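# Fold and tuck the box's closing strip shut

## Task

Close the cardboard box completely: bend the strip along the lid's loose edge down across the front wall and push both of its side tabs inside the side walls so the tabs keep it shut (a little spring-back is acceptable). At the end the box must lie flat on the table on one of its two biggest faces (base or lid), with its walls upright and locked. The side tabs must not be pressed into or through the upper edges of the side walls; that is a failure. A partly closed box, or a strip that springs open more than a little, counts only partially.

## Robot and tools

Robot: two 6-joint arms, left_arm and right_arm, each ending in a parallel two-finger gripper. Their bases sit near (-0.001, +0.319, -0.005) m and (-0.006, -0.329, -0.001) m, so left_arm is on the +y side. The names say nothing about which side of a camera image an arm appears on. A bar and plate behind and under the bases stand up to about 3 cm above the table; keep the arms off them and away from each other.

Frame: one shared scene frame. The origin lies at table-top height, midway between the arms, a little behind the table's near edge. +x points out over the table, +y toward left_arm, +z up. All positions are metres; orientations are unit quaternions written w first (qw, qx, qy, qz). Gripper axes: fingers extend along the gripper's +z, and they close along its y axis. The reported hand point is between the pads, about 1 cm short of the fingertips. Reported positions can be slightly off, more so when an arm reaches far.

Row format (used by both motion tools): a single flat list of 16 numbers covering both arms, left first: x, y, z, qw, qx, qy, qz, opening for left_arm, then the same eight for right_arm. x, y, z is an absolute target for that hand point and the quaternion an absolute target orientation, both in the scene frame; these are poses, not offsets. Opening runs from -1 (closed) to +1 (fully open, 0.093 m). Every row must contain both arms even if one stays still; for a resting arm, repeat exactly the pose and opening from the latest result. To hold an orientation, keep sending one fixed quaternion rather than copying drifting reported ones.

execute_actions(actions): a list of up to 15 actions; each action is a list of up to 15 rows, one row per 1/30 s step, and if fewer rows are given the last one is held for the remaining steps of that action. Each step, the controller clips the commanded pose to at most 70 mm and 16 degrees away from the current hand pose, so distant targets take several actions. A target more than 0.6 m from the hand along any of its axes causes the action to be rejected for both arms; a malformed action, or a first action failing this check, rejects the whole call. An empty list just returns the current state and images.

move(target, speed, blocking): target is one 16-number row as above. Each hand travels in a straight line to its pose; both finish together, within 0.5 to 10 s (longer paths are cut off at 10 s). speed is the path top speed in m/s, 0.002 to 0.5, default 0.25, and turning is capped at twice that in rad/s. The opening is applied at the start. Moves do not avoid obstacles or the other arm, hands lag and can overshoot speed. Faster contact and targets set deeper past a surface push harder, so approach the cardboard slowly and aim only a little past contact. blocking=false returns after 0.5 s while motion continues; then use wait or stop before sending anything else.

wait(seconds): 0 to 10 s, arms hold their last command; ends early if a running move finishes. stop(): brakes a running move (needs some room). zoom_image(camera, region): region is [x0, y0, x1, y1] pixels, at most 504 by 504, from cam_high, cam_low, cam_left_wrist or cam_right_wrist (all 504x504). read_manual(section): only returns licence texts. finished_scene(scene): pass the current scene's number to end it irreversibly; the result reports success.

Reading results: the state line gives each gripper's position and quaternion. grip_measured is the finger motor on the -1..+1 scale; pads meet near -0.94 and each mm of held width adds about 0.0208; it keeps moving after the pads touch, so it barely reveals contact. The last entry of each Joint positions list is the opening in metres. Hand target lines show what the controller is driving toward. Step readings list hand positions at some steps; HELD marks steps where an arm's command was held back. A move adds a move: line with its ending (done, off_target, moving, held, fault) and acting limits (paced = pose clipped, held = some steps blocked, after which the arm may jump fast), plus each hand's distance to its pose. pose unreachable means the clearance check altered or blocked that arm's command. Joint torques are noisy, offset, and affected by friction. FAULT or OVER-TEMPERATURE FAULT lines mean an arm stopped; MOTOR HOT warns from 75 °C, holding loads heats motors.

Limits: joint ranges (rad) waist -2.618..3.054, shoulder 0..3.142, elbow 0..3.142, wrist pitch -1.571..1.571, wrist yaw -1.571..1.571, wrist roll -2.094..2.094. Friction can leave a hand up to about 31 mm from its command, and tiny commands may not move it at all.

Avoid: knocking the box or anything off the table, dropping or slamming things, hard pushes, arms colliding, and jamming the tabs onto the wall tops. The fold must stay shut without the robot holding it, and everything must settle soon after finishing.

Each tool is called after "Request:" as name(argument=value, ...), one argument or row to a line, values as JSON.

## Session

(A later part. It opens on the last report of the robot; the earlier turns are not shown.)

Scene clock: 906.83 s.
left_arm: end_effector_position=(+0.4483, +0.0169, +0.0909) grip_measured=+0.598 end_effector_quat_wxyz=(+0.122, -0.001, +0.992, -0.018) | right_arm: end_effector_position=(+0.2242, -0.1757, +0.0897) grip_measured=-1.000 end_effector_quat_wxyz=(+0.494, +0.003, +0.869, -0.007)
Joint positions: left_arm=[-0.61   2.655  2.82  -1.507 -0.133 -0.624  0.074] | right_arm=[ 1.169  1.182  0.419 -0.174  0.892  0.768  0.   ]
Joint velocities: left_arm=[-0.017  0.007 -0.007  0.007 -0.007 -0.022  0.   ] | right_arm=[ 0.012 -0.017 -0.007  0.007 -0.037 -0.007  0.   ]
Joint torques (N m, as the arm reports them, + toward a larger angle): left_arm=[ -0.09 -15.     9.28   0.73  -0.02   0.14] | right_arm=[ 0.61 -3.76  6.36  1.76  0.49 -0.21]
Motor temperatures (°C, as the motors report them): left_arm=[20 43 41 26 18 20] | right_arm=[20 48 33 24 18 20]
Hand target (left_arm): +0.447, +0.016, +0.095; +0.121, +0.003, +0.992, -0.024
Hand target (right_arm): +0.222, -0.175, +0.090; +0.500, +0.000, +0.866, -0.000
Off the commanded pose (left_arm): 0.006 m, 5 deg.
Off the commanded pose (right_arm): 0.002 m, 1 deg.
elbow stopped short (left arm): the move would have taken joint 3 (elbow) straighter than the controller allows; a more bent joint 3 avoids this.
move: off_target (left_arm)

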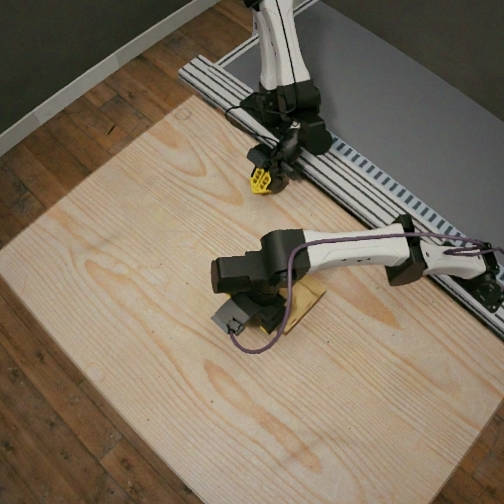

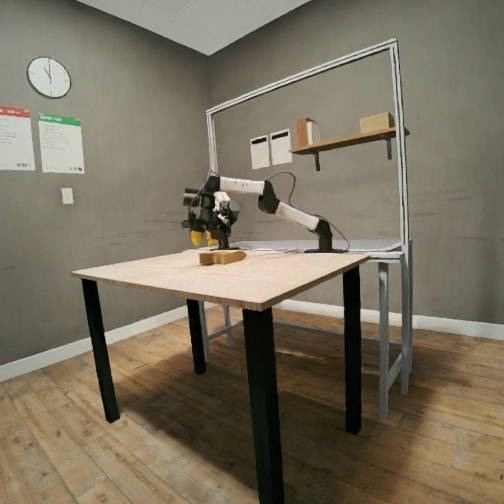

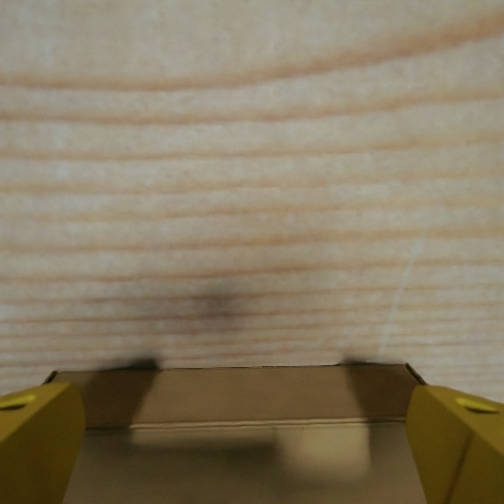

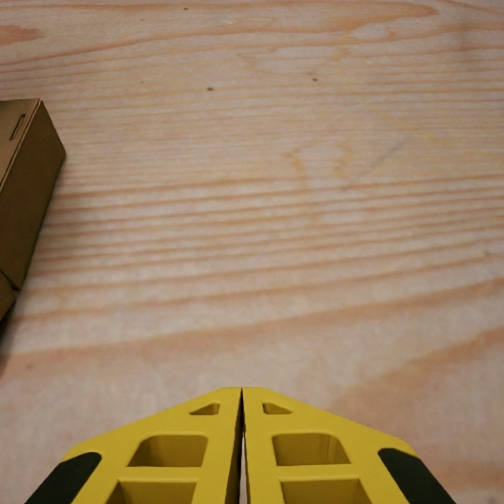

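Request:
move(
  target=[0.448,0.015,0.022,0.1305,0,0.9914,0,0.6,0.225,-0.08,0.06,0.5,0,0.866,0,-1],
  speed=0.1,
)

Scene clock: 922.00 s.
left_arm: end_effector_position=(+0.4498, +0.0211, +0.0178) grip_measured=+0.598 end_effector_quat_wxyz=(+0.122, -0.004, +0.993, +0.002) | right_arm: end_effector_position=(+0.2240, -0.0901, +0.0571) grip_measured=-1.000 end_effector_quat_wxyz=(+0.493, -0.009, +0.870, -0.014)
Joint positions: left_arm=[-0.61   2.545  2.312 -1.134 -0.166 -0.627  0.074] | right_arm=[ 1.32   1.661  0.668 -0.121  0.97   0.96   0.   ]
Joint velocities: left_arm=[ 0.002 -0.022 -0.007 -0.022  0.022 -0.037 -0.001] | right_arm=[-0.007  0.012 -0.007  0.081  0.007  0.037  0.   ]
Joint torques (N m, as the arm reports them, + toward a larger angle): left_arm=[ -1.11 -17.16   5.27   1.    -0.18   0.02] | right_arm=[ 0.53 -4.69  9.18  1.43  0.6  -0.07]
Motor temperatures (°C, as the motors report them): left_arm=[20 52 41 25 18 20] | right_arm=[20 45 33 25 18 20]
Hand target (left_arm): +0.447, +0.016, +0.022; +0.130, +0.000, +0.992, +0.000
Hand target (right_arm): +0.225, -0.080, +0.062; +0.501, -0.000, +0.866, +0.000
Off the commanded pose (left_arm): 0.008 m, 1 deg.
Off the commanded pose (right_arm): 0.011 m, 2 deg.
move: off_target (right_arm)

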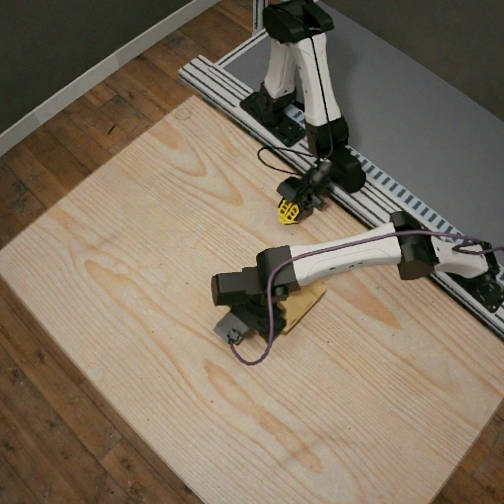

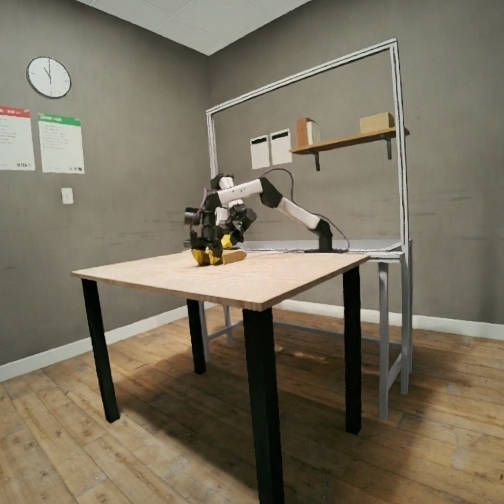

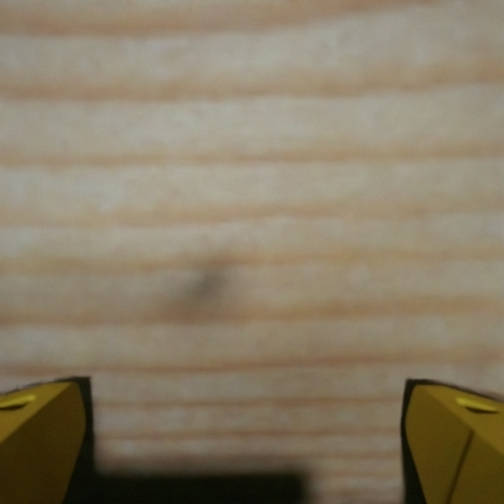

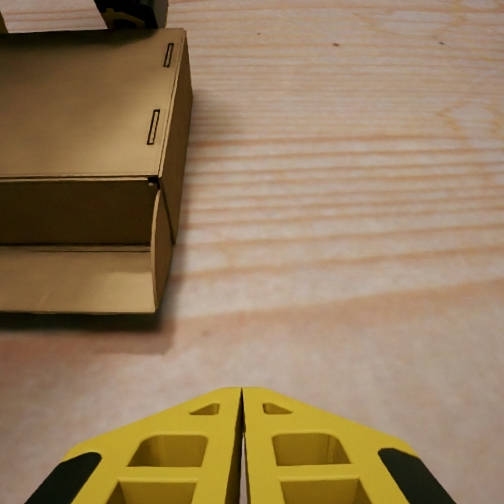

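Request:
move(
  target=[0.445,0.015,0.012,0.1305,0,0.9914,0,0.6,0.235,0.018,0.022,0.5,0,0.866,0,-1],
  speed=0.1,
)

Scene clock: 931.33 s.
left_arm: end_effector_position=(+0.4517, +0.0202, +0.0145) grip_measured=+0.598 end_effector_quat_wxyz=(+0.132, -0.004, +0.991, +0.000) | right_arm: end_effector_position=(+0.2370, +0.0128, +0.0219) grip_measured=-1.000 end_effector_quat_wxyz=(+0.497, -0.001, +0.868, -0.002)
Joint positions: left_arm=[-0.612  2.531  2.268 -1.086 -0.175 -0.627  0.074] | right_arm=[ 1.377  2.086  1.068 -0.144  0.993  1.054  0.   ]
Joint velocities: left_arm=[ 0.002  0.012 -0.007 -0.037  0.051  0.037 -0.001] | right_arm=[-0.007 -0.012  0.002 -0.022  0.007  0.037  0.   ]
Joint torques (N m, as the arm reports them, + toward a larger angle): left_arm=[ -1.26 -16.31   4.91   1.02  -0.11  -0.01] | right_arm=[ 0.63 -7.96  8.95  1.06  0.63 -0.08]
Motor temperatures (°C, as the motors report them): left_arm=[20 58 40 26 18 20] | right_arm=[20 44 33 25 18 20]
Hand target (left_arm): +0.445, +0.015, +0.012; +0.130, -0.000, +0.991, +0.000
Hand target (right_arm): +0.235, +0.018, +0.023; +0.500, -0.000, +0.866, +0.000
Off the commanded pose (left_arm): 0.009 m, 1 deg.
Off the commanded pose (right_arm): 0.006 m, 0 deg.
move: done

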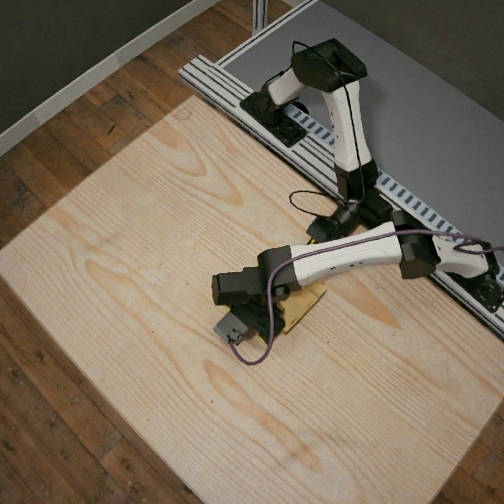

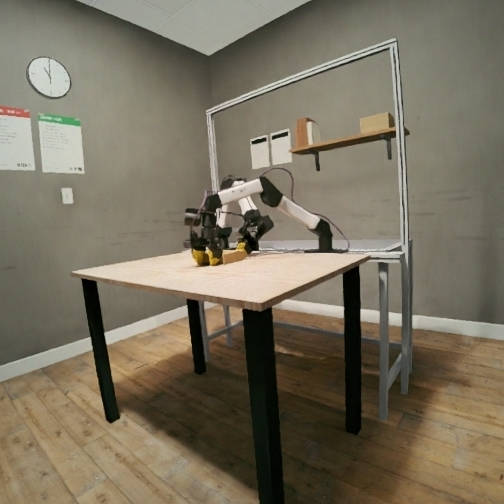

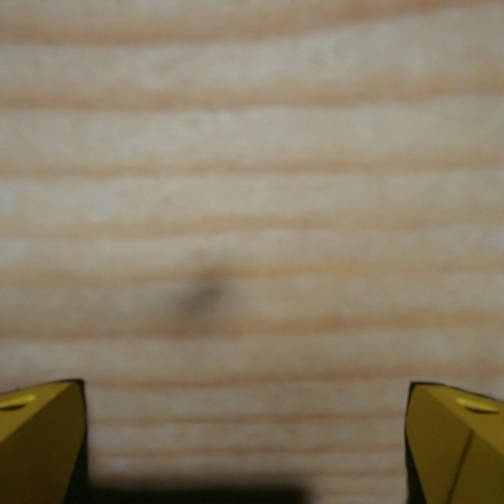

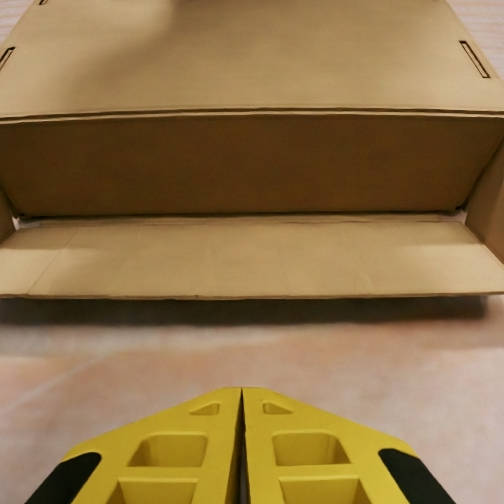

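Request:
execute_actions(
  actions=[
    [[0.443,0.015,0.012,0.1305,0,0.9914,0,0.6,0.238,0.018,0.020,0.5,0,0.866,0,-1],[0.441,0.015,0.012,0.1305,0,0.9914,0,0.6,0.241,0.018,0.019,0.5,0,0.866,0,-1],[0.439,0.015,0.012,0.1305,0,0.9914,0,0.6,0.244,0.018,0.018,0.5,0,0.866,0,-1],[0.437,0.015,0.010,0.1305,0,0.9914,0,0.6,0.247,0.018,0.017,0.5,0,0.866,0,-1],[0.435,0.015,0.008,0.1305,0,0.9914,0,0.6,0.250,0.018,0.017,0.5,0,0.866,0,-1],[0.435,0.015,0.008,0.1305,0,0.9914,0,0.6,0.253,0.018,0.017,0.5,0,0.866,0,-1],[0.435,0.015,0.008,0.1305,0,0.9914,0,0.6,0.256,0.018,0.017,0.5,0,0.866,0,-1],[0.435,0.015,0.008,0.1305,0,0.9914,0,0.6,0.259,0.018,0.017,0.5,0,0.866,0,-1],[0.435,0.015,0.008,0.1305,0,0.9914,0,0.6,0.262,0.018,0.017,0.5,0,0.866,0,-1],[0.435,0.015,0.008,0.1305,0,0.9914,0,0.6,0.265,0.018,0.017,0.5,0,0.866,0,-1],[0.435,0.015,0.008,0.1305,0,0.9914,0,0.6,0.268,0.018,0.017,0.5,0,0.866,0,-1],[0.435,0.015,0.008,0.1305,0,0.9914,0,0.6,0.271,0.018,0.017,0.5,0,0.866,0,-1],[0.435,0.015,0.008,0.1305,0,0.9914,0,0.6,0.274,0.018,0.017,0.5,0,0.866,0,-1]],
    [[0.435,0.015,0.008,0.1305,0,0.9914,0,0.6,0.274,0.018,0.017,0.5,0,0.866,0,-1]],
  ],
)

Scene clock: 947.17 s.
left_arm: end_effector_position=(+0.4436, +0.0192, +0.0142) grip_measured=+0.598 end_effector_quat_wxyz=(+0.137, -0.002, +0.991, +0.000) | right_arm: end_effector_position=(+0.2668, +0.0109, +0.0171) grip_measured=-1.000 end_effector_quat_wxyz=(+0.498, -0.008, +0.867, -0.013)
Joint positions: left_arm=[-0.625  2.483  2.176 -1.034 -0.184 -0.635  0.074] | right_arm=[ 1.3    2.118  1.078 -0.036  0.97   0.92   0.   ]
Joint velocities: left_arm=[-0.007  0.002 -0.012 -0.037  0.022 -0.022  0.   ] | right_arm=[ 0.002  0.012  0.002  0.022 -0.007  0.081  0.   ]
Joint torques (N m, as the arm reports them, + toward a larger angle): left_arm=[ -1.21 -15.63   4.71   1.05  -0.06  -0.04] | right_arm=[-1.27 -8.02  8.67  1.65  0.38 -0.27]
Motor temperatures (°C, as the motors report them): left_arm=[20 65 38 26 18 20] | right_arm=[20 46 34 24 18 20]
Hand target (left_arm): +0.435, +0.015, +0.008; +0.130, +0.000, +0.992, +0.000
Hand target (right_arm): +0.274, +0.018, +0.017; +0.500, +0.000, +0.866, -0.000
Off the commanded pose (left_arm): 0.011 m, 1 deg.
Off the commanded pose (right_arm): 0.010 m, 2 deg.
Step readings (end_effector_position; steps 1 to 15: 1st action; 16 to 30: 2nd action):
0: left_arm (+0.4517, +0.0202, +0.0145) | right_arm (+0.2369, +0.0122, +0.0218)
1: left_arm (+0.4516, +0.0203, +0.0144) | right_arm (+0.2369, +0.0122, +0.0218)
2: left_arm (+0.4512, +0.0201, +0.0145) | right_arm (+0.2369, +0.0122, +0.0214)
4: left_arm (+0.4491, +0.0205, +0.0143) | right_arm (+0.2376, +0.0126, +0.0196)
8: left_arm (+0.4437, +0.0197, +0.0140) | right_arm (+0.2447, +0.0115, +0.0173)
15: left_arm (+0.4436, +0.0192, +0.0142) | right_arm (+0.2638, +0.0097, +0.0171)
16: left_arm (+0.4436, +0.0192, +0.0142) | right_arm (+0.2650, +0.0099, +0.0170)
17: left_arm (+0.4436, +0.0192, +0.0142) | right_arm (+0.2657, +0.0101, +0.0171)
19: left_arm (+0.4436, +0.0192, +0.0142) | right_arm (+0.2663, +0.0104, +0.0172)
23: left_arm (+0.4436, +0.0192, +0.0142) | right_arm (+0.2665, +0.0107, +0.0171)
30: end_effector_position above

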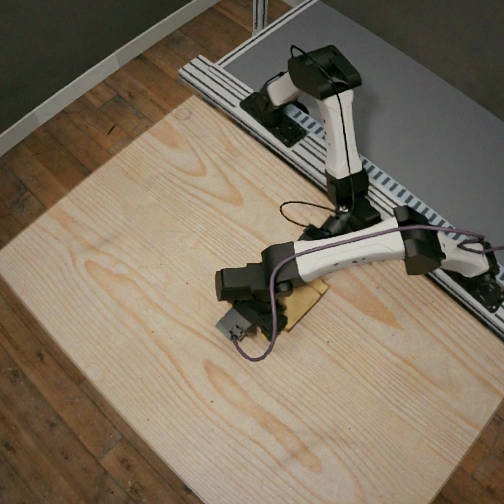

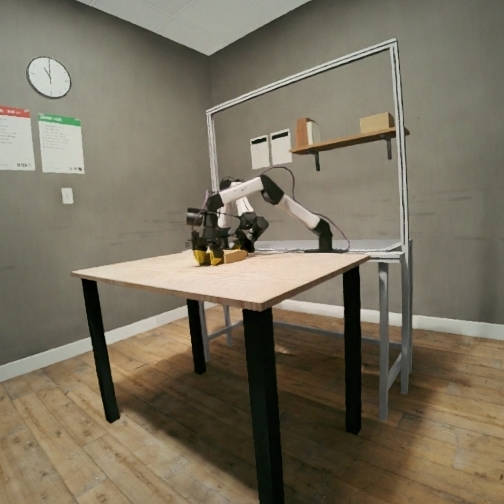

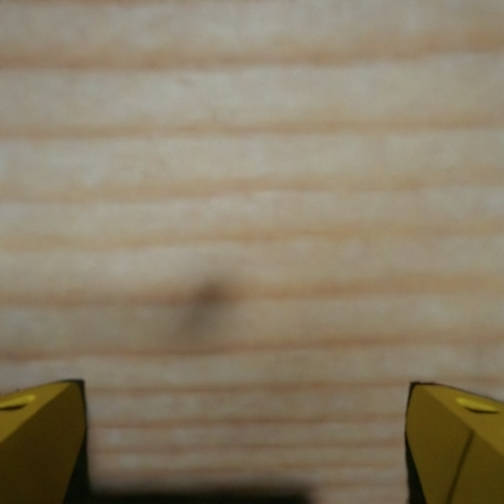

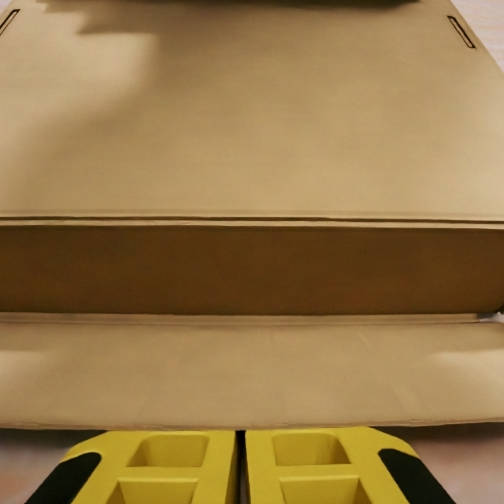

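Tip is under the strip. Now lift and push.

Request:
execute_actions(
  actions=[
    [[0.437,0.015,-0.005,0.1305,0,0.9914,0,0.6,0.276,0.018,0.021,0.5,0,0.866,0,-1],[0.437,0.015,-0.005,0.1305,0,0.9914,0,0.6,0.278,0.018,0.025,0.5,0,0.866,0,-1],[0.437,0.015,-0.005,0.1305,0,0.9914,0,0.6,0.279,0.018,0.029,0.5,0,0.866,0,-1],[0.437,0.015,-0.005,0.1305,0,0.9914,0,0.6,0.280,0.018,0.033,0.5,0,0.866,0,-1],[0.437,0.015,-0.005,0.1305,0,0.9914,0,0.6,0.281,0.018,0.037,0.5,0,0.866,0,-1],[0.437,0.015,-0.005,0.1305,0,0.9914,0,0.6,0.282,0.018,0.040,0.5,0,0.866,0,-1],[0.437,0.015,-0.005,0.1305,0,0.9914,0,0.6,0.283,0.018,0.043,0.5,0,0.866,0,-1],[0.437,0.015,-0.005,0.1305,0,0.9914,0,0.6,0.284,0.018,0.046,0.5,0,0.866,0,-1],[0.437,0.015,-0.005,0.1305,0,0.9914,0,0.6,0.285,0.018,0.048,0.5,0,0.866,0,-1]],
    [[0.437,0.015,-0.005,0.1305,0,0.9914,0,0.6,0.285,0.018,0.048,0.5,0,0.866,0,-1]],
  ],
)

Scene clock: 959.67 s.
left_arm: end_effector_position=(+0.4437, +0.0193, +0.0131) grip_measured=+0.598 end_effector_quat_wxyz=(+0.139, -0.003, +0.990, -0.001) | right_arm: end_effector_position=(+0.2771, +0.0124, +0.0342) grip_measured=-1.000 end_effector_quat_wxyz=(+0.493, -0.011, +0.870, -0.012)
Joint positions: left_arm=[-0.625  2.478  2.16  -1.019 -0.186 -0.635  0.074] | right_arm=[ 1.272  2.079  1.11  -0.08   0.943  0.879  0.   ]
Joint velocities: left_arm=[-0.022 -0.007  0.007  0.007 -0.037  0.007  0.   ] | right_arm=[-0.002 -0.012 -0.002 -0.139 -0.022 -0.037  0.   ]
Joint torques (N m, as the arm reports them, + toward a larger angle): left_arm=[ -0.97 -13.94   3.96   1.27  -0.05  -0.04] | right_arm=[ -1.16 -10.48   9.8    1.4    0.5   -0.24]
Motor temperatures (°C, as the motors report them): left_arm=[20 68 38 26 18 20] | right_arm=[20 48 34 25 18 20]
Hand target (left_arm): +0.437, +0.015, -0.005; +0.130, +0.000, +0.992, +0.001
Hand target (right_arm): +0.285, +0.018, +0.048; +0.500, +0.000, +0.866, -0.000
Off the commanded pose (left_arm): 0.020 m, 1 deg.
Off the commanded pose (right_arm): 0.017 m, 2 deg.
Step readings (end_effector_position; steps 1 to 15: 1st action; 16 to 30: 2nd action):
0: left_arm (+0.4436, +0.0192, +0.0142) | right_arm (+0.2668, +0.0109, +0.0172)
1: left_arm (+0.4436, +0.0192, +0.0132) | right_arm (+0.2669, +0.0108, +0.0172)
2: left_arm (+0.4437, +0.0192, +0.0132) | right_arm (+0.2671, +0.0108, +0.0170)
4: left_arm (+0.4437, +0.0193, +0.0132) | right_arm (+0.2683, +0.0114, +0.0175)
8: left_arm (+0.4438, +0.0193, +0.0131) | right_arm (+0.2737, +0.0114, +0.0238)
15: left_arm (+0.4437, +0.0193, +0.0131) | right_arm (+0.2773, +0.0126, +0.0345)
16: left_arm (+0.4437, +0.0193, +0.0131) | right_arm (+0.2772, +0.0125, +0.0344)
17: left_arm (+0.4437, +0.0193, +0.0131) | right_arm (+0.2772, +0.0124, +0.0343)
19: left_arm (+0.4437, +0.0193, +0.0131) | right_arm (+0.2771, +0.0124, +0.0342)
23: left_arm (+0.4437, +0.0193, +0.0131) | right_arm (+0.2771, +0.0124, +0.0342)
30: end_effector_position above

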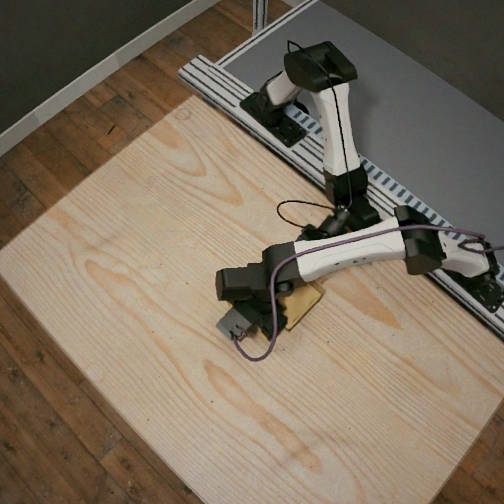

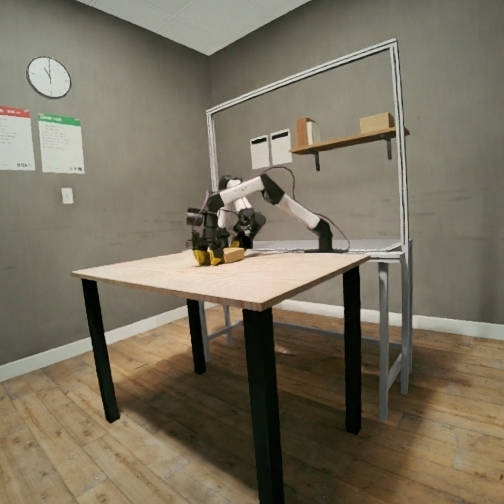

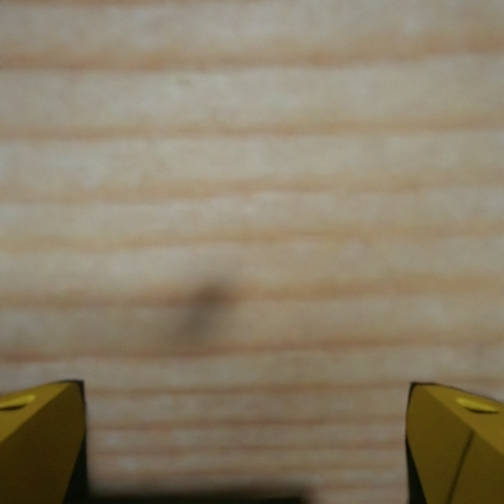

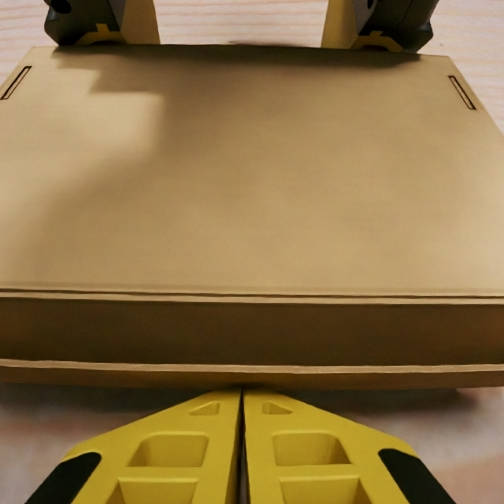

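Request:
execute_actions(
  actions=[
    [[0.437,0.015,-0.012,0.1305,0,0.9914,0,0.6,0.287,0.018,0.044,0.5,0,0.866,0,-1],[0.437,0.015,-0.012,0.1305,0,0.9914,0,0.6,0.289,0.018,0.041,0.5,0,0.866,0,-1],[0.437,0.015,-0.012,0.1305,0,0.9914,0,0.6,0.291,0.018,0.038,0.5,0,0.866,0,-1],[0.437,0.015,-0.012,0.1305,0,0.9914,0,0.6,0.293,0.018,0.036,0.5,0,0.866,0,-1],[0.437,0.015,-0.012,0.1305,0,0.9914,0,0.6,0.295,0.018,0.034,0.5,0,0.866,0,-1],[0.437,0.015,-0.012,0.1305,0,0.9914,0,0.6,0.297,0.018,0.032,0.5,0,0.866,0,-1],[0.437,0.015,-0.012,0.1305,0,0.9914,0,0.6,0.299,0.018,0.031,0.5,0,0.866,0,-1],[0.437,0.015,-0.012,0.1305,0,0.9914,0,0.6,0.301,0.018,0.030,0.5,0,0.866,0,-1],[0.437,0.015,-0.012,0.1305,0,0.9914,0,0.6,0.303,0.018,0.029,0.5,0,0.866,0,-1],[0.437,0.015,-0.012,0.1305,0,0.9914,0,0.6,0.305,0.018,0.028,0.5,0,0.866,0,-1],[0.437,0.015,-0.012,0.1305,0,0.9914,0,0.6,0.306,0.018,0.028,0.5,0,0.866,0,-1]],
    [[0.437,0.015,-0.012,0.1305,0,0.9914,0,0.6,0.306,0.018,0.028,0.5,0,0.866,0,-1]],
  ],
)

Scene clock: 979.07 s.
left_arm: end_effector_position=(+0.4520, +0.0163, +0.0154) grip_measured=+0.598 end_effector_quat_wxyz=(+0.162, -0.006, +0.987, -0.006) | right_arm: end_effector_position=(+0.2930, +0.0091, +0.0223) grip_measured=-1.000 end_effector_quat_wxyz=(+0.487, -0.018, +0.873, -0.018)
Joint positions: left_arm=[-0.626  2.471  2.144 -0.967 -0.205 -0.636  0.074] | right_arm=[ 1.227  2.114  1.11  -0.013  0.912  0.813  0.   ]
Joint velocities: left_arm=[ 0.022 -0.017  0.007 -0.007  0.022  0.022  0.001] | right_arm=[-0.032 -0.002  0.007 -0.022 -0.066 -0.022  0.   ]
Joint torques (N m, as the arm reports them, + toward a larger angle): left_arm=[ -0.92 -12.87   3.77   1.07   0.13  -0.03] | right_arm=[-1.62 -8.12  9.97  1.98  0.51 -0.27]
Motor temperatures (°C, as the motors report them): left_arm=[20 68 36 26 18 20] | right_arm=[20 52 35 25 18 20]
Hand target (left_arm): +0.437, +0.016, -0.011; +0.130, -0.000, +0.991, +0.001
Hand target (right_arm): +0.305, +0.017, +0.028; +0.500, +0.000, +0.866, -0.001
Off the commanded pose (left_arm): 0.031 m, 4 deg.
Off the commanded pose (right_arm): 0.017 m, 3 deg.
Step readings (end_effector_position; steps 1 to 15: 1st action; 16 to 30: 2nd action):
0: left_arm (+0.4437, +0.0193, +0.0131) | right_arm (+0.2771, +0.0124, +0.0342)
1: left_arm (+0.4436, +0.0194, +0.0125) | right_arm (+0.2772, +0.0123, +0.0341)
2: left_arm (+0.4436, +0.0194, +0.0127) | right_arm (+0.2775, +0.0121, +0.0340)
4: left_arm (+0.4435, +0.0193, +0.0127) | right_arm (+0.2791, +0.0116, +0.0334)
8: left_arm (+0.4437, +0.0193, +0.0128) | right_arm (+0.2855, +0.0109, +0.0279)
15: left_arm (+0.4469, +0.0187, +0.0137) | right_arm (+0.2889, +0.0109, +0.0221)
16: left_arm (+0.4477, +0.0185, +0.0140) | right_arm (+0.2895, +0.0109, +0.0221)
17: left_arm (+0.4484, +0.0182, +0.0142) | right_arm (+0.2900, +0.0106, +0.0221)
19: left_arm (+0.4498, +0.0178, +0.0146) | right_arm (+0.2911, +0.0102, +0.0222)
23: left_arm (+0.4515, +0.0167, +0.0152) | right_arm (+0.2926, +0.0093, +0.0223)
30: end_effector_position above

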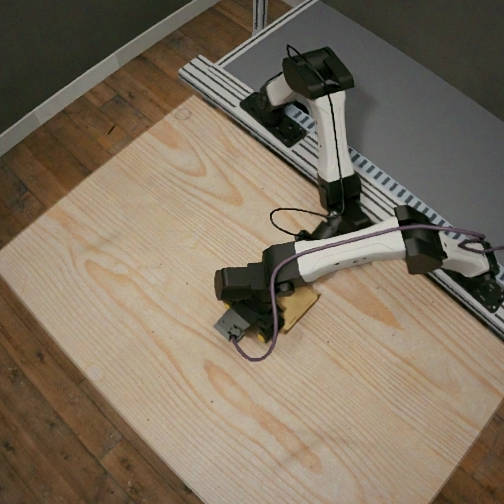

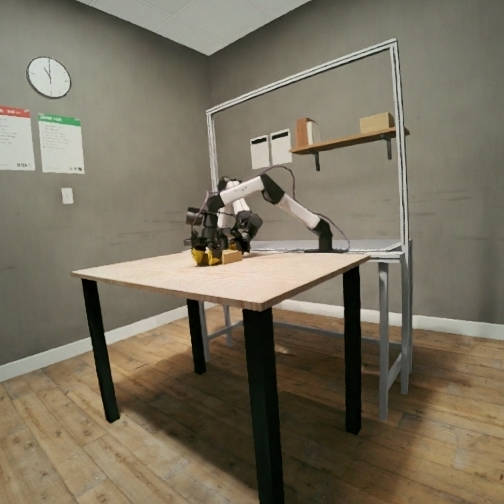

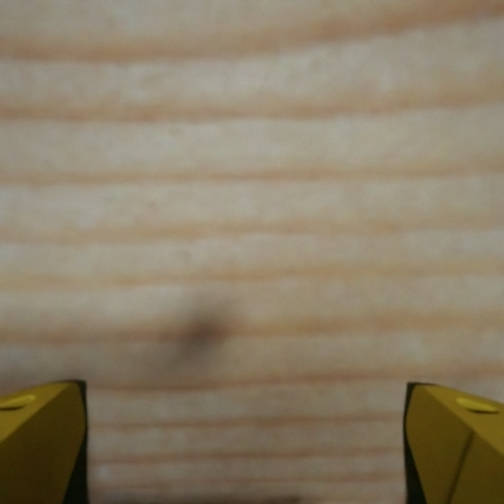

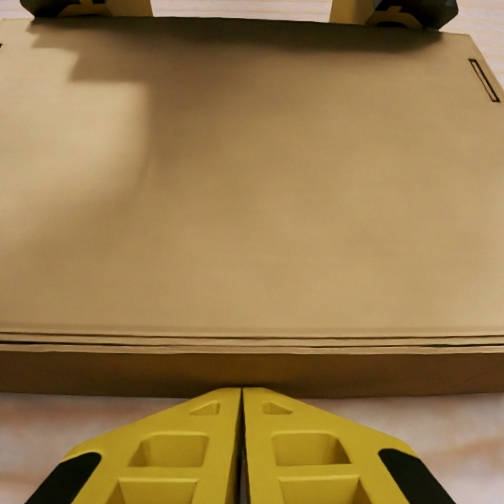

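Request:
execute_actions(
  actions=[
    [[0.450,0.015,0.0,0.1478,0,0.989,0,0.6,0.295,0.015,0.026,0.5,0,0.866,0,-1],[0.450,0.015,0.0,0.1478,0,0.989,0,0.6,0.290,0.015,0.027,0.5,0,0.866,0,-1],[0.450,0.015,0.0,0.1478,0,0.989,0,0.6,0.286,0.015,0.028,0.5,0,0.866,0,-1],[0.450,0.015,0.0,0.1478,0,0.989,0,0.6,0.282,0.015,0.030,0.5,0,0.866,0,-1],[0.450,0.015,0.0,0.1478,0,0.989,0,0.6,0.278,0.015,0.032,0.5,0,0.866,0,-1],[0.450,0.015,0.0,0.1478,0,0.989,0,0.6,0.274,0.015,0.034,0.5,0,0.866,0,-1],[0.450,0.015,0.0,0.1478,0,0.989,0,0.6,0.270,0.015,0.036,0.5,0,0.866,0,-1],[0.450,0.015,0.0,0.1478,0,0.989,0,0.6,0.266,0.015,0.038,0.5,0,0.866,0,-1],[0.450,0.015,0.0,0.1478,0,0.989,0,0.6,0.262,0.015,0.040,0.5,0,0.866,0,-1],[0.450,0.015,0.0,0.1478,0,0.989,0,0.6,0.258,0.015,0.042,0.5,0,0.866,0,-1],[0.450,0.015,0.0,0.1478,0,0.989,0,0.6,0.255,0.015,0.044,0.5,0,0.866,0,-1]],
    [[0.450,0.015,0.0,0.1478,0,0.989,0,0.6,0.255,0.015,0.044,0.5,0,0.866,0,-1]],
  ],
)

Scene clock: 987.73 s.
left_arm: end_effector_position=(+0.4525, +0.0168, +0.0140) grip_measured=+0.598 end_effector_quat_wxyz=(+0.162, -0.005, +0.987, -0.004) | right_arm: end_effector_position=(+0.2570, +0.0156, +0.0399) grip_measured=-1.000 end_effector_quat_wxyz=(+0.497, -0.004, +0.868, -0.002)
Joint positions: left_arm=[-0.626  2.474  2.144 -0.966 -0.208 -0.634  0.074] | right_arm=[ 1.327  2.055  1.101 -0.136  0.97   0.965  0.   ]
Joint velocities: left_arm=[-0.017 -0.007  0.002  0.007  0.007 -0.081  0.001] | right_arm=[ 0.002  0.002  0.007  0.037 -0.022  0.037  0.   ]
Joint torques (N m, as the arm reports them, + toward a larger angle): left_arm=[ -0.18 -12.06   8.74   0.9   -0.03   0.11] | right_arm=[ 0.18 -9.97  7.01  1.2   0.61 -0.07]
Motor temperatures (°C, as the motors report them): left_arm=[20 68 36 26 18 20] | right_arm=[20 52 35 25 18 20]
Hand target (left_arm): +0.450, +0.015, +0.000; +0.148, +0.000, +0.989, -0.000
Hand target (right_arm): +0.255, +0.015, +0.044; +0.500, -0.000, +0.866, +0.000
Off the commanded pose (left_arm): 0.014 m, 2 deg.
Off the commanded pose (right_arm): 0.005 m, 1 deg.
Step readings (end_effector_position; steps 1 to 15: 1st action; 16 to 30: 2nd action):
0: left_arm (+0.4520, +0.0163, +0.0154) | right_arm (+0.2930, +0.0091, +0.0223)
1: left_arm (+0.4522, +0.0167, +0.0146) | right_arm (+0.2930, +0.0091, +0.0224)
2: left_arm (+0.4524, +0.0168, +0.0139) | right_arm (+0.2928, +0.0093, +0.0224)
4: left_arm (+0.4525, +0.0168, +0.0140) | right_arm (+0.2910, +0.0105, +0.0232)
8: left_arm (+0.4525, +0.0168, +0.0140) | right_arm (+0.2801, +0.0164, +0.0284)
15: left_arm (+0.4525, +0.0168, +0.0140) | right_arm (+0.2587, +0.0224, +0.0425)
16: left_arm (+0.4525, +0.0168, +0.0140) | right_arm (+0.2584, +0.0215, +0.0425)
17: left_arm (+0.4525, +0.0168, +0.0140) | right_arm (+0.2582, +0.0205, +0.0421)
19: left_arm (+0.4525, +0.0168, +0.0140) | right_arm (+0.2577, +0.0186, +0.0412)
23: left_arm (+0.4525, +0.0168, +0.0140) | right_arm (+0.2573, +0.0167, +0.0404)
30: end_effector_position above

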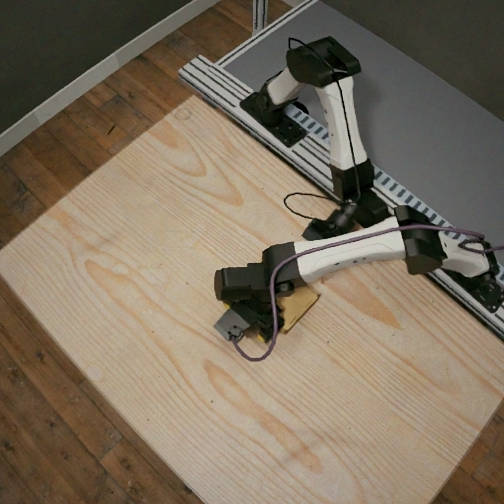

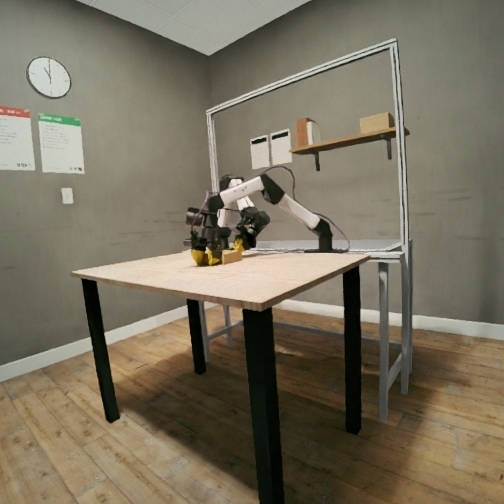

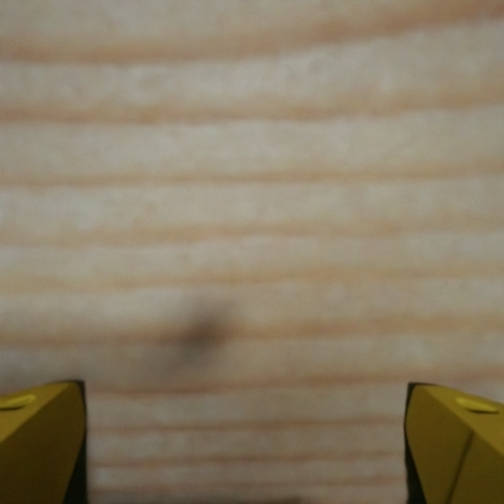

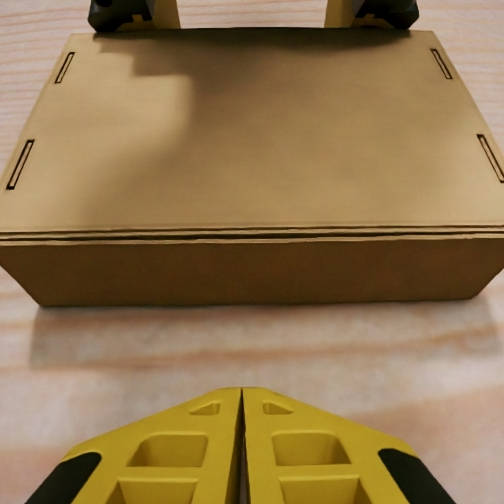

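Request:
move(
  target=[0.455,0.017,0.085,0.1736,0,0.9848,0,0.6,0.225,-0.10,0.06,0.5,0,0.866,0,-1],
  speed=0.12,
)

Request:
move(
  target=[0.30,0.20,0.14,0.25,0,0.968,0,0.6,0.22,-0.18,0.10,0.5,0,0.866,0,-1],
  speed=0.2,
)

Request:
zoom_image(
  camera="cam_high",
  region=[210, 230, 350, 350],
)

Request:
zoom_image(
  camera="cam_low",
  region=[180, 235, 270, 280],
)

Scene clock: 998.03 s.
left_arm: end_effector_position=(+0.4550, +0.0187, +0.0781) grip_measured=+0.598 end_effector_quat_wxyz=(+0.168, -0.005, +0.986, -0.001) | right_arm: end_effector_position=(+0.2235, -0.0985, +0.0567) grip_measured=-1.000 end_effector_quat_wxyz=(+0.498, -0.004, +0.867, -0.006)
Joint positions: left_arm=[-0.626  2.484  2.416 -1.221 -0.219 -0.632  0.074] | right_arm=[ 1.312  1.627  0.616 -0.068  0.969  0.943  0.   ]
Joint velocities: left_arm=[-0.002 -0.002 -0.002 -0.037  0.022 -0.081  0.   ] | right_arm=[-0.002  0.007 -0.002  0.037  0.022 -0.007  0.   ]
Joint torques (N m, as the arm reports them, + toward a larger angle): left_arm=[ -0.54 -14.88   9.96   0.83  -0.22   0.12] | right_arm=[-1.02 -6.62  5.54  1.53  0.47 -0.24]
Motor temperatures (°C, as the motors report them): left_arm=[20 67 37 26 18 20] | right_arm=[20 53 34 25 18 20]
Hand target (left_arm): +0.456, +0.017, +0.085; +0.174, -0.000, +0.985, -0.001
Hand target (right_arm): +0.225, -0.100, +0.059; +0.500, +0.000, +0.866, -0.000
Off the commanded pose (left_arm): 0.007 m, 1 deg.
Off the commanded pose (right_arm): 0.004 m, 1 deg.
move: done

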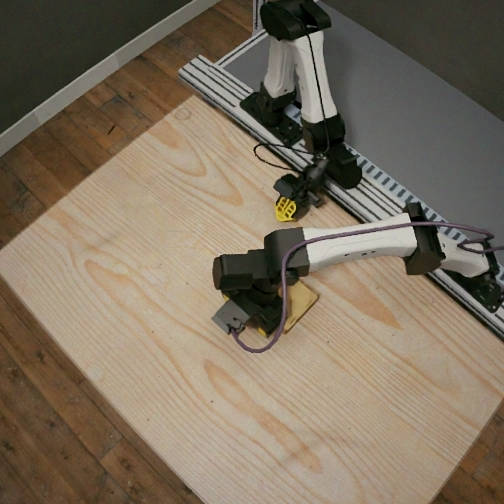

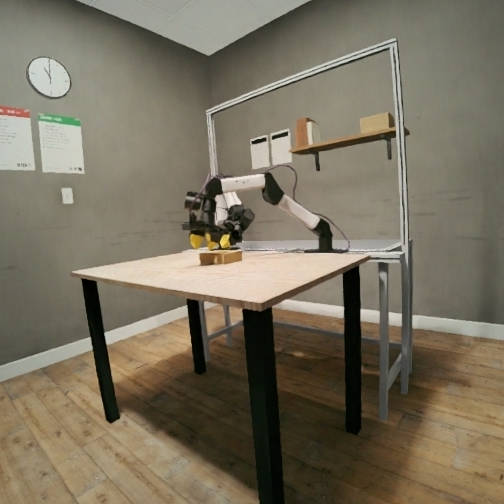

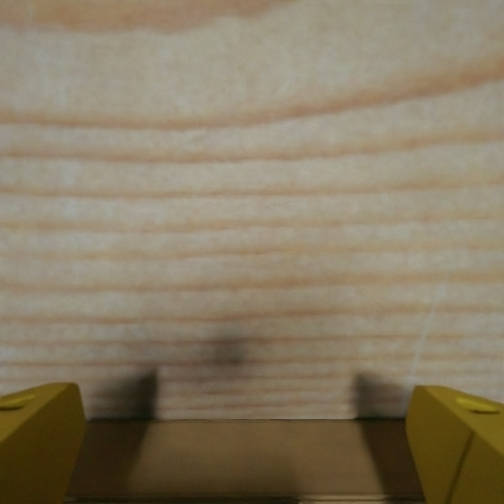

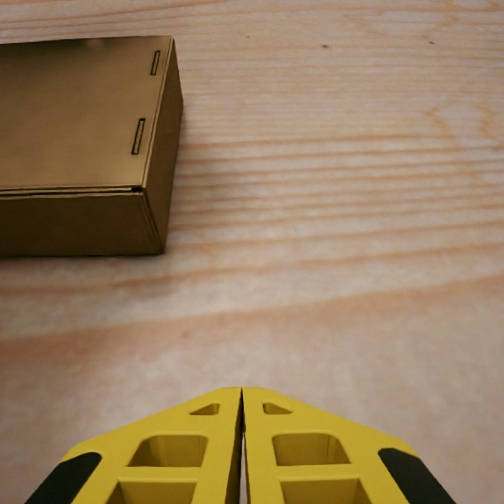

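Scene clock: 999.80 s.
left_arm: end_effector_position=(+0.2984, +0.1943, +0.1445) grip_measured=+0.598 end_effector_quat_wxyz=(+0.250, -0.003, +0.968, -0.005) | right_arm: end_effector_position=(+0.2208, -0.1744, +0.1016) grip_measured=-1.000 end_effector_quat_wxyz=(+0.503, +0.004, +0.864, +0.006)
Joint positions: left_arm=[-0.511  1.349  1.089 -0.851 -0.259 -0.48   0.074] | right_arm=[ 1.189  1.127  0.427 -0.21   0.902  0.773  0.   ]
Joint velocities: left_arm=[-0.007 -0.007  0.007 -0.022  0.022  0.007 -0.001] | right_arm=[ 0.007 -0.012 -0.002 -0.022 -0.022  0.037  0.   ]
Joint torques (N m, as the arm reports them, + toward a larger angle): left_arm=[ 0.34 -6.26  5.38  1.45 -0.2   0.12] | right_arm=[-1.04 -3.54  7.16  1.52  0.39 -0.3 ]
Motor temperatures (°C, as the motors report them): left_arm=[20 67 37 26 18 20] | right_arm=[20 52 34 25 18 20]
Hand target (left_arm): +0.296, +0.199, +0.139; +0.249, -0.001, +0.968, +0.001
Hand target (right_arm): +0.220, -0.180, +0.099; +0.499, +0.000, +0.866, -0.000
Off the commanded pose (left_arm): 0.007 m, 1 deg.
Off the commanded pose (right_arm): 0.006 m, 1 deg.
move: done

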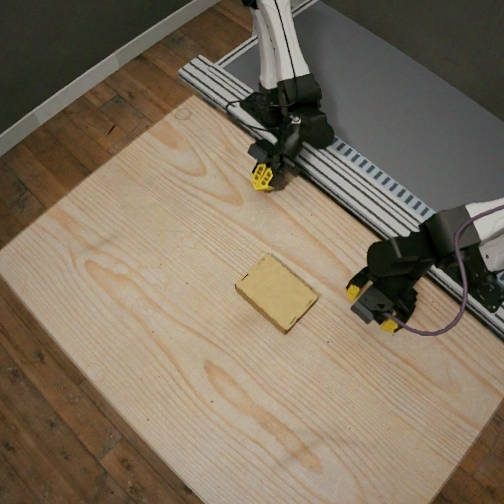

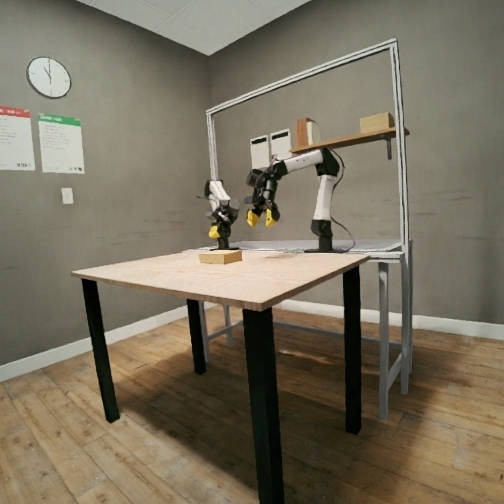

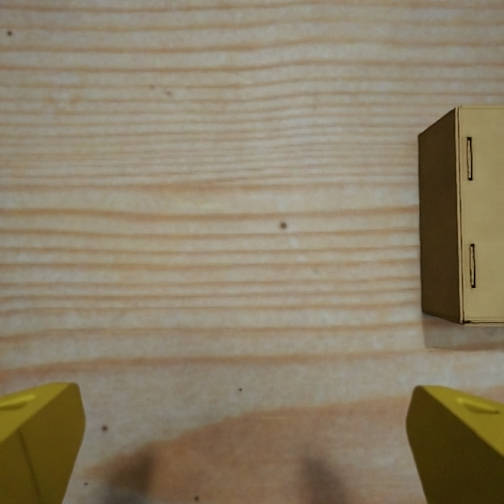

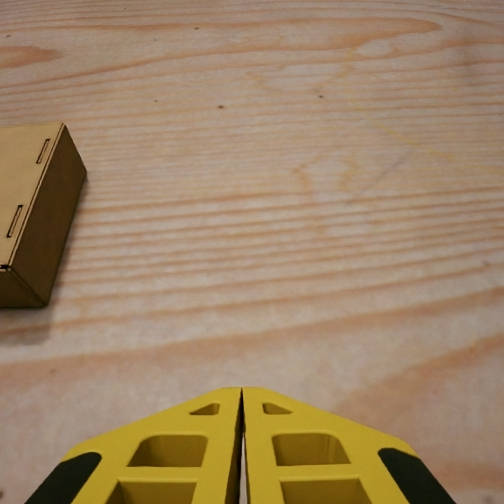

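Region (210, 230, 350, 350) of cam_high's 504x504 image, scaled by 3.600, with more detail than that image has; it fills the top 432 rows of this view, and the rest is white.

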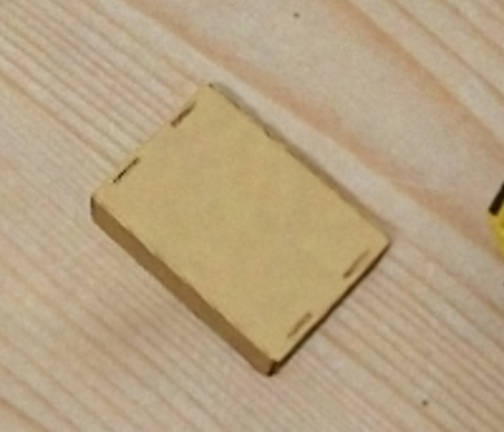

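Region (180, 235, 270, 280) of cam_low's 504x504 image, scaled by 5.600, with more detail than that image has.

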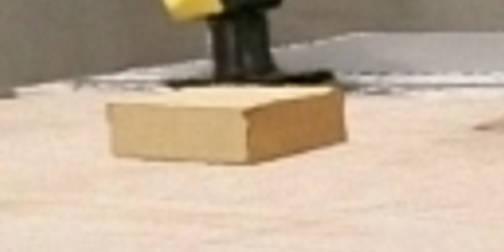

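The box is closed, flat, and the strip is flush.

Request:
finished_scene(
  scene=2,
)

The scene is finished: the task was done.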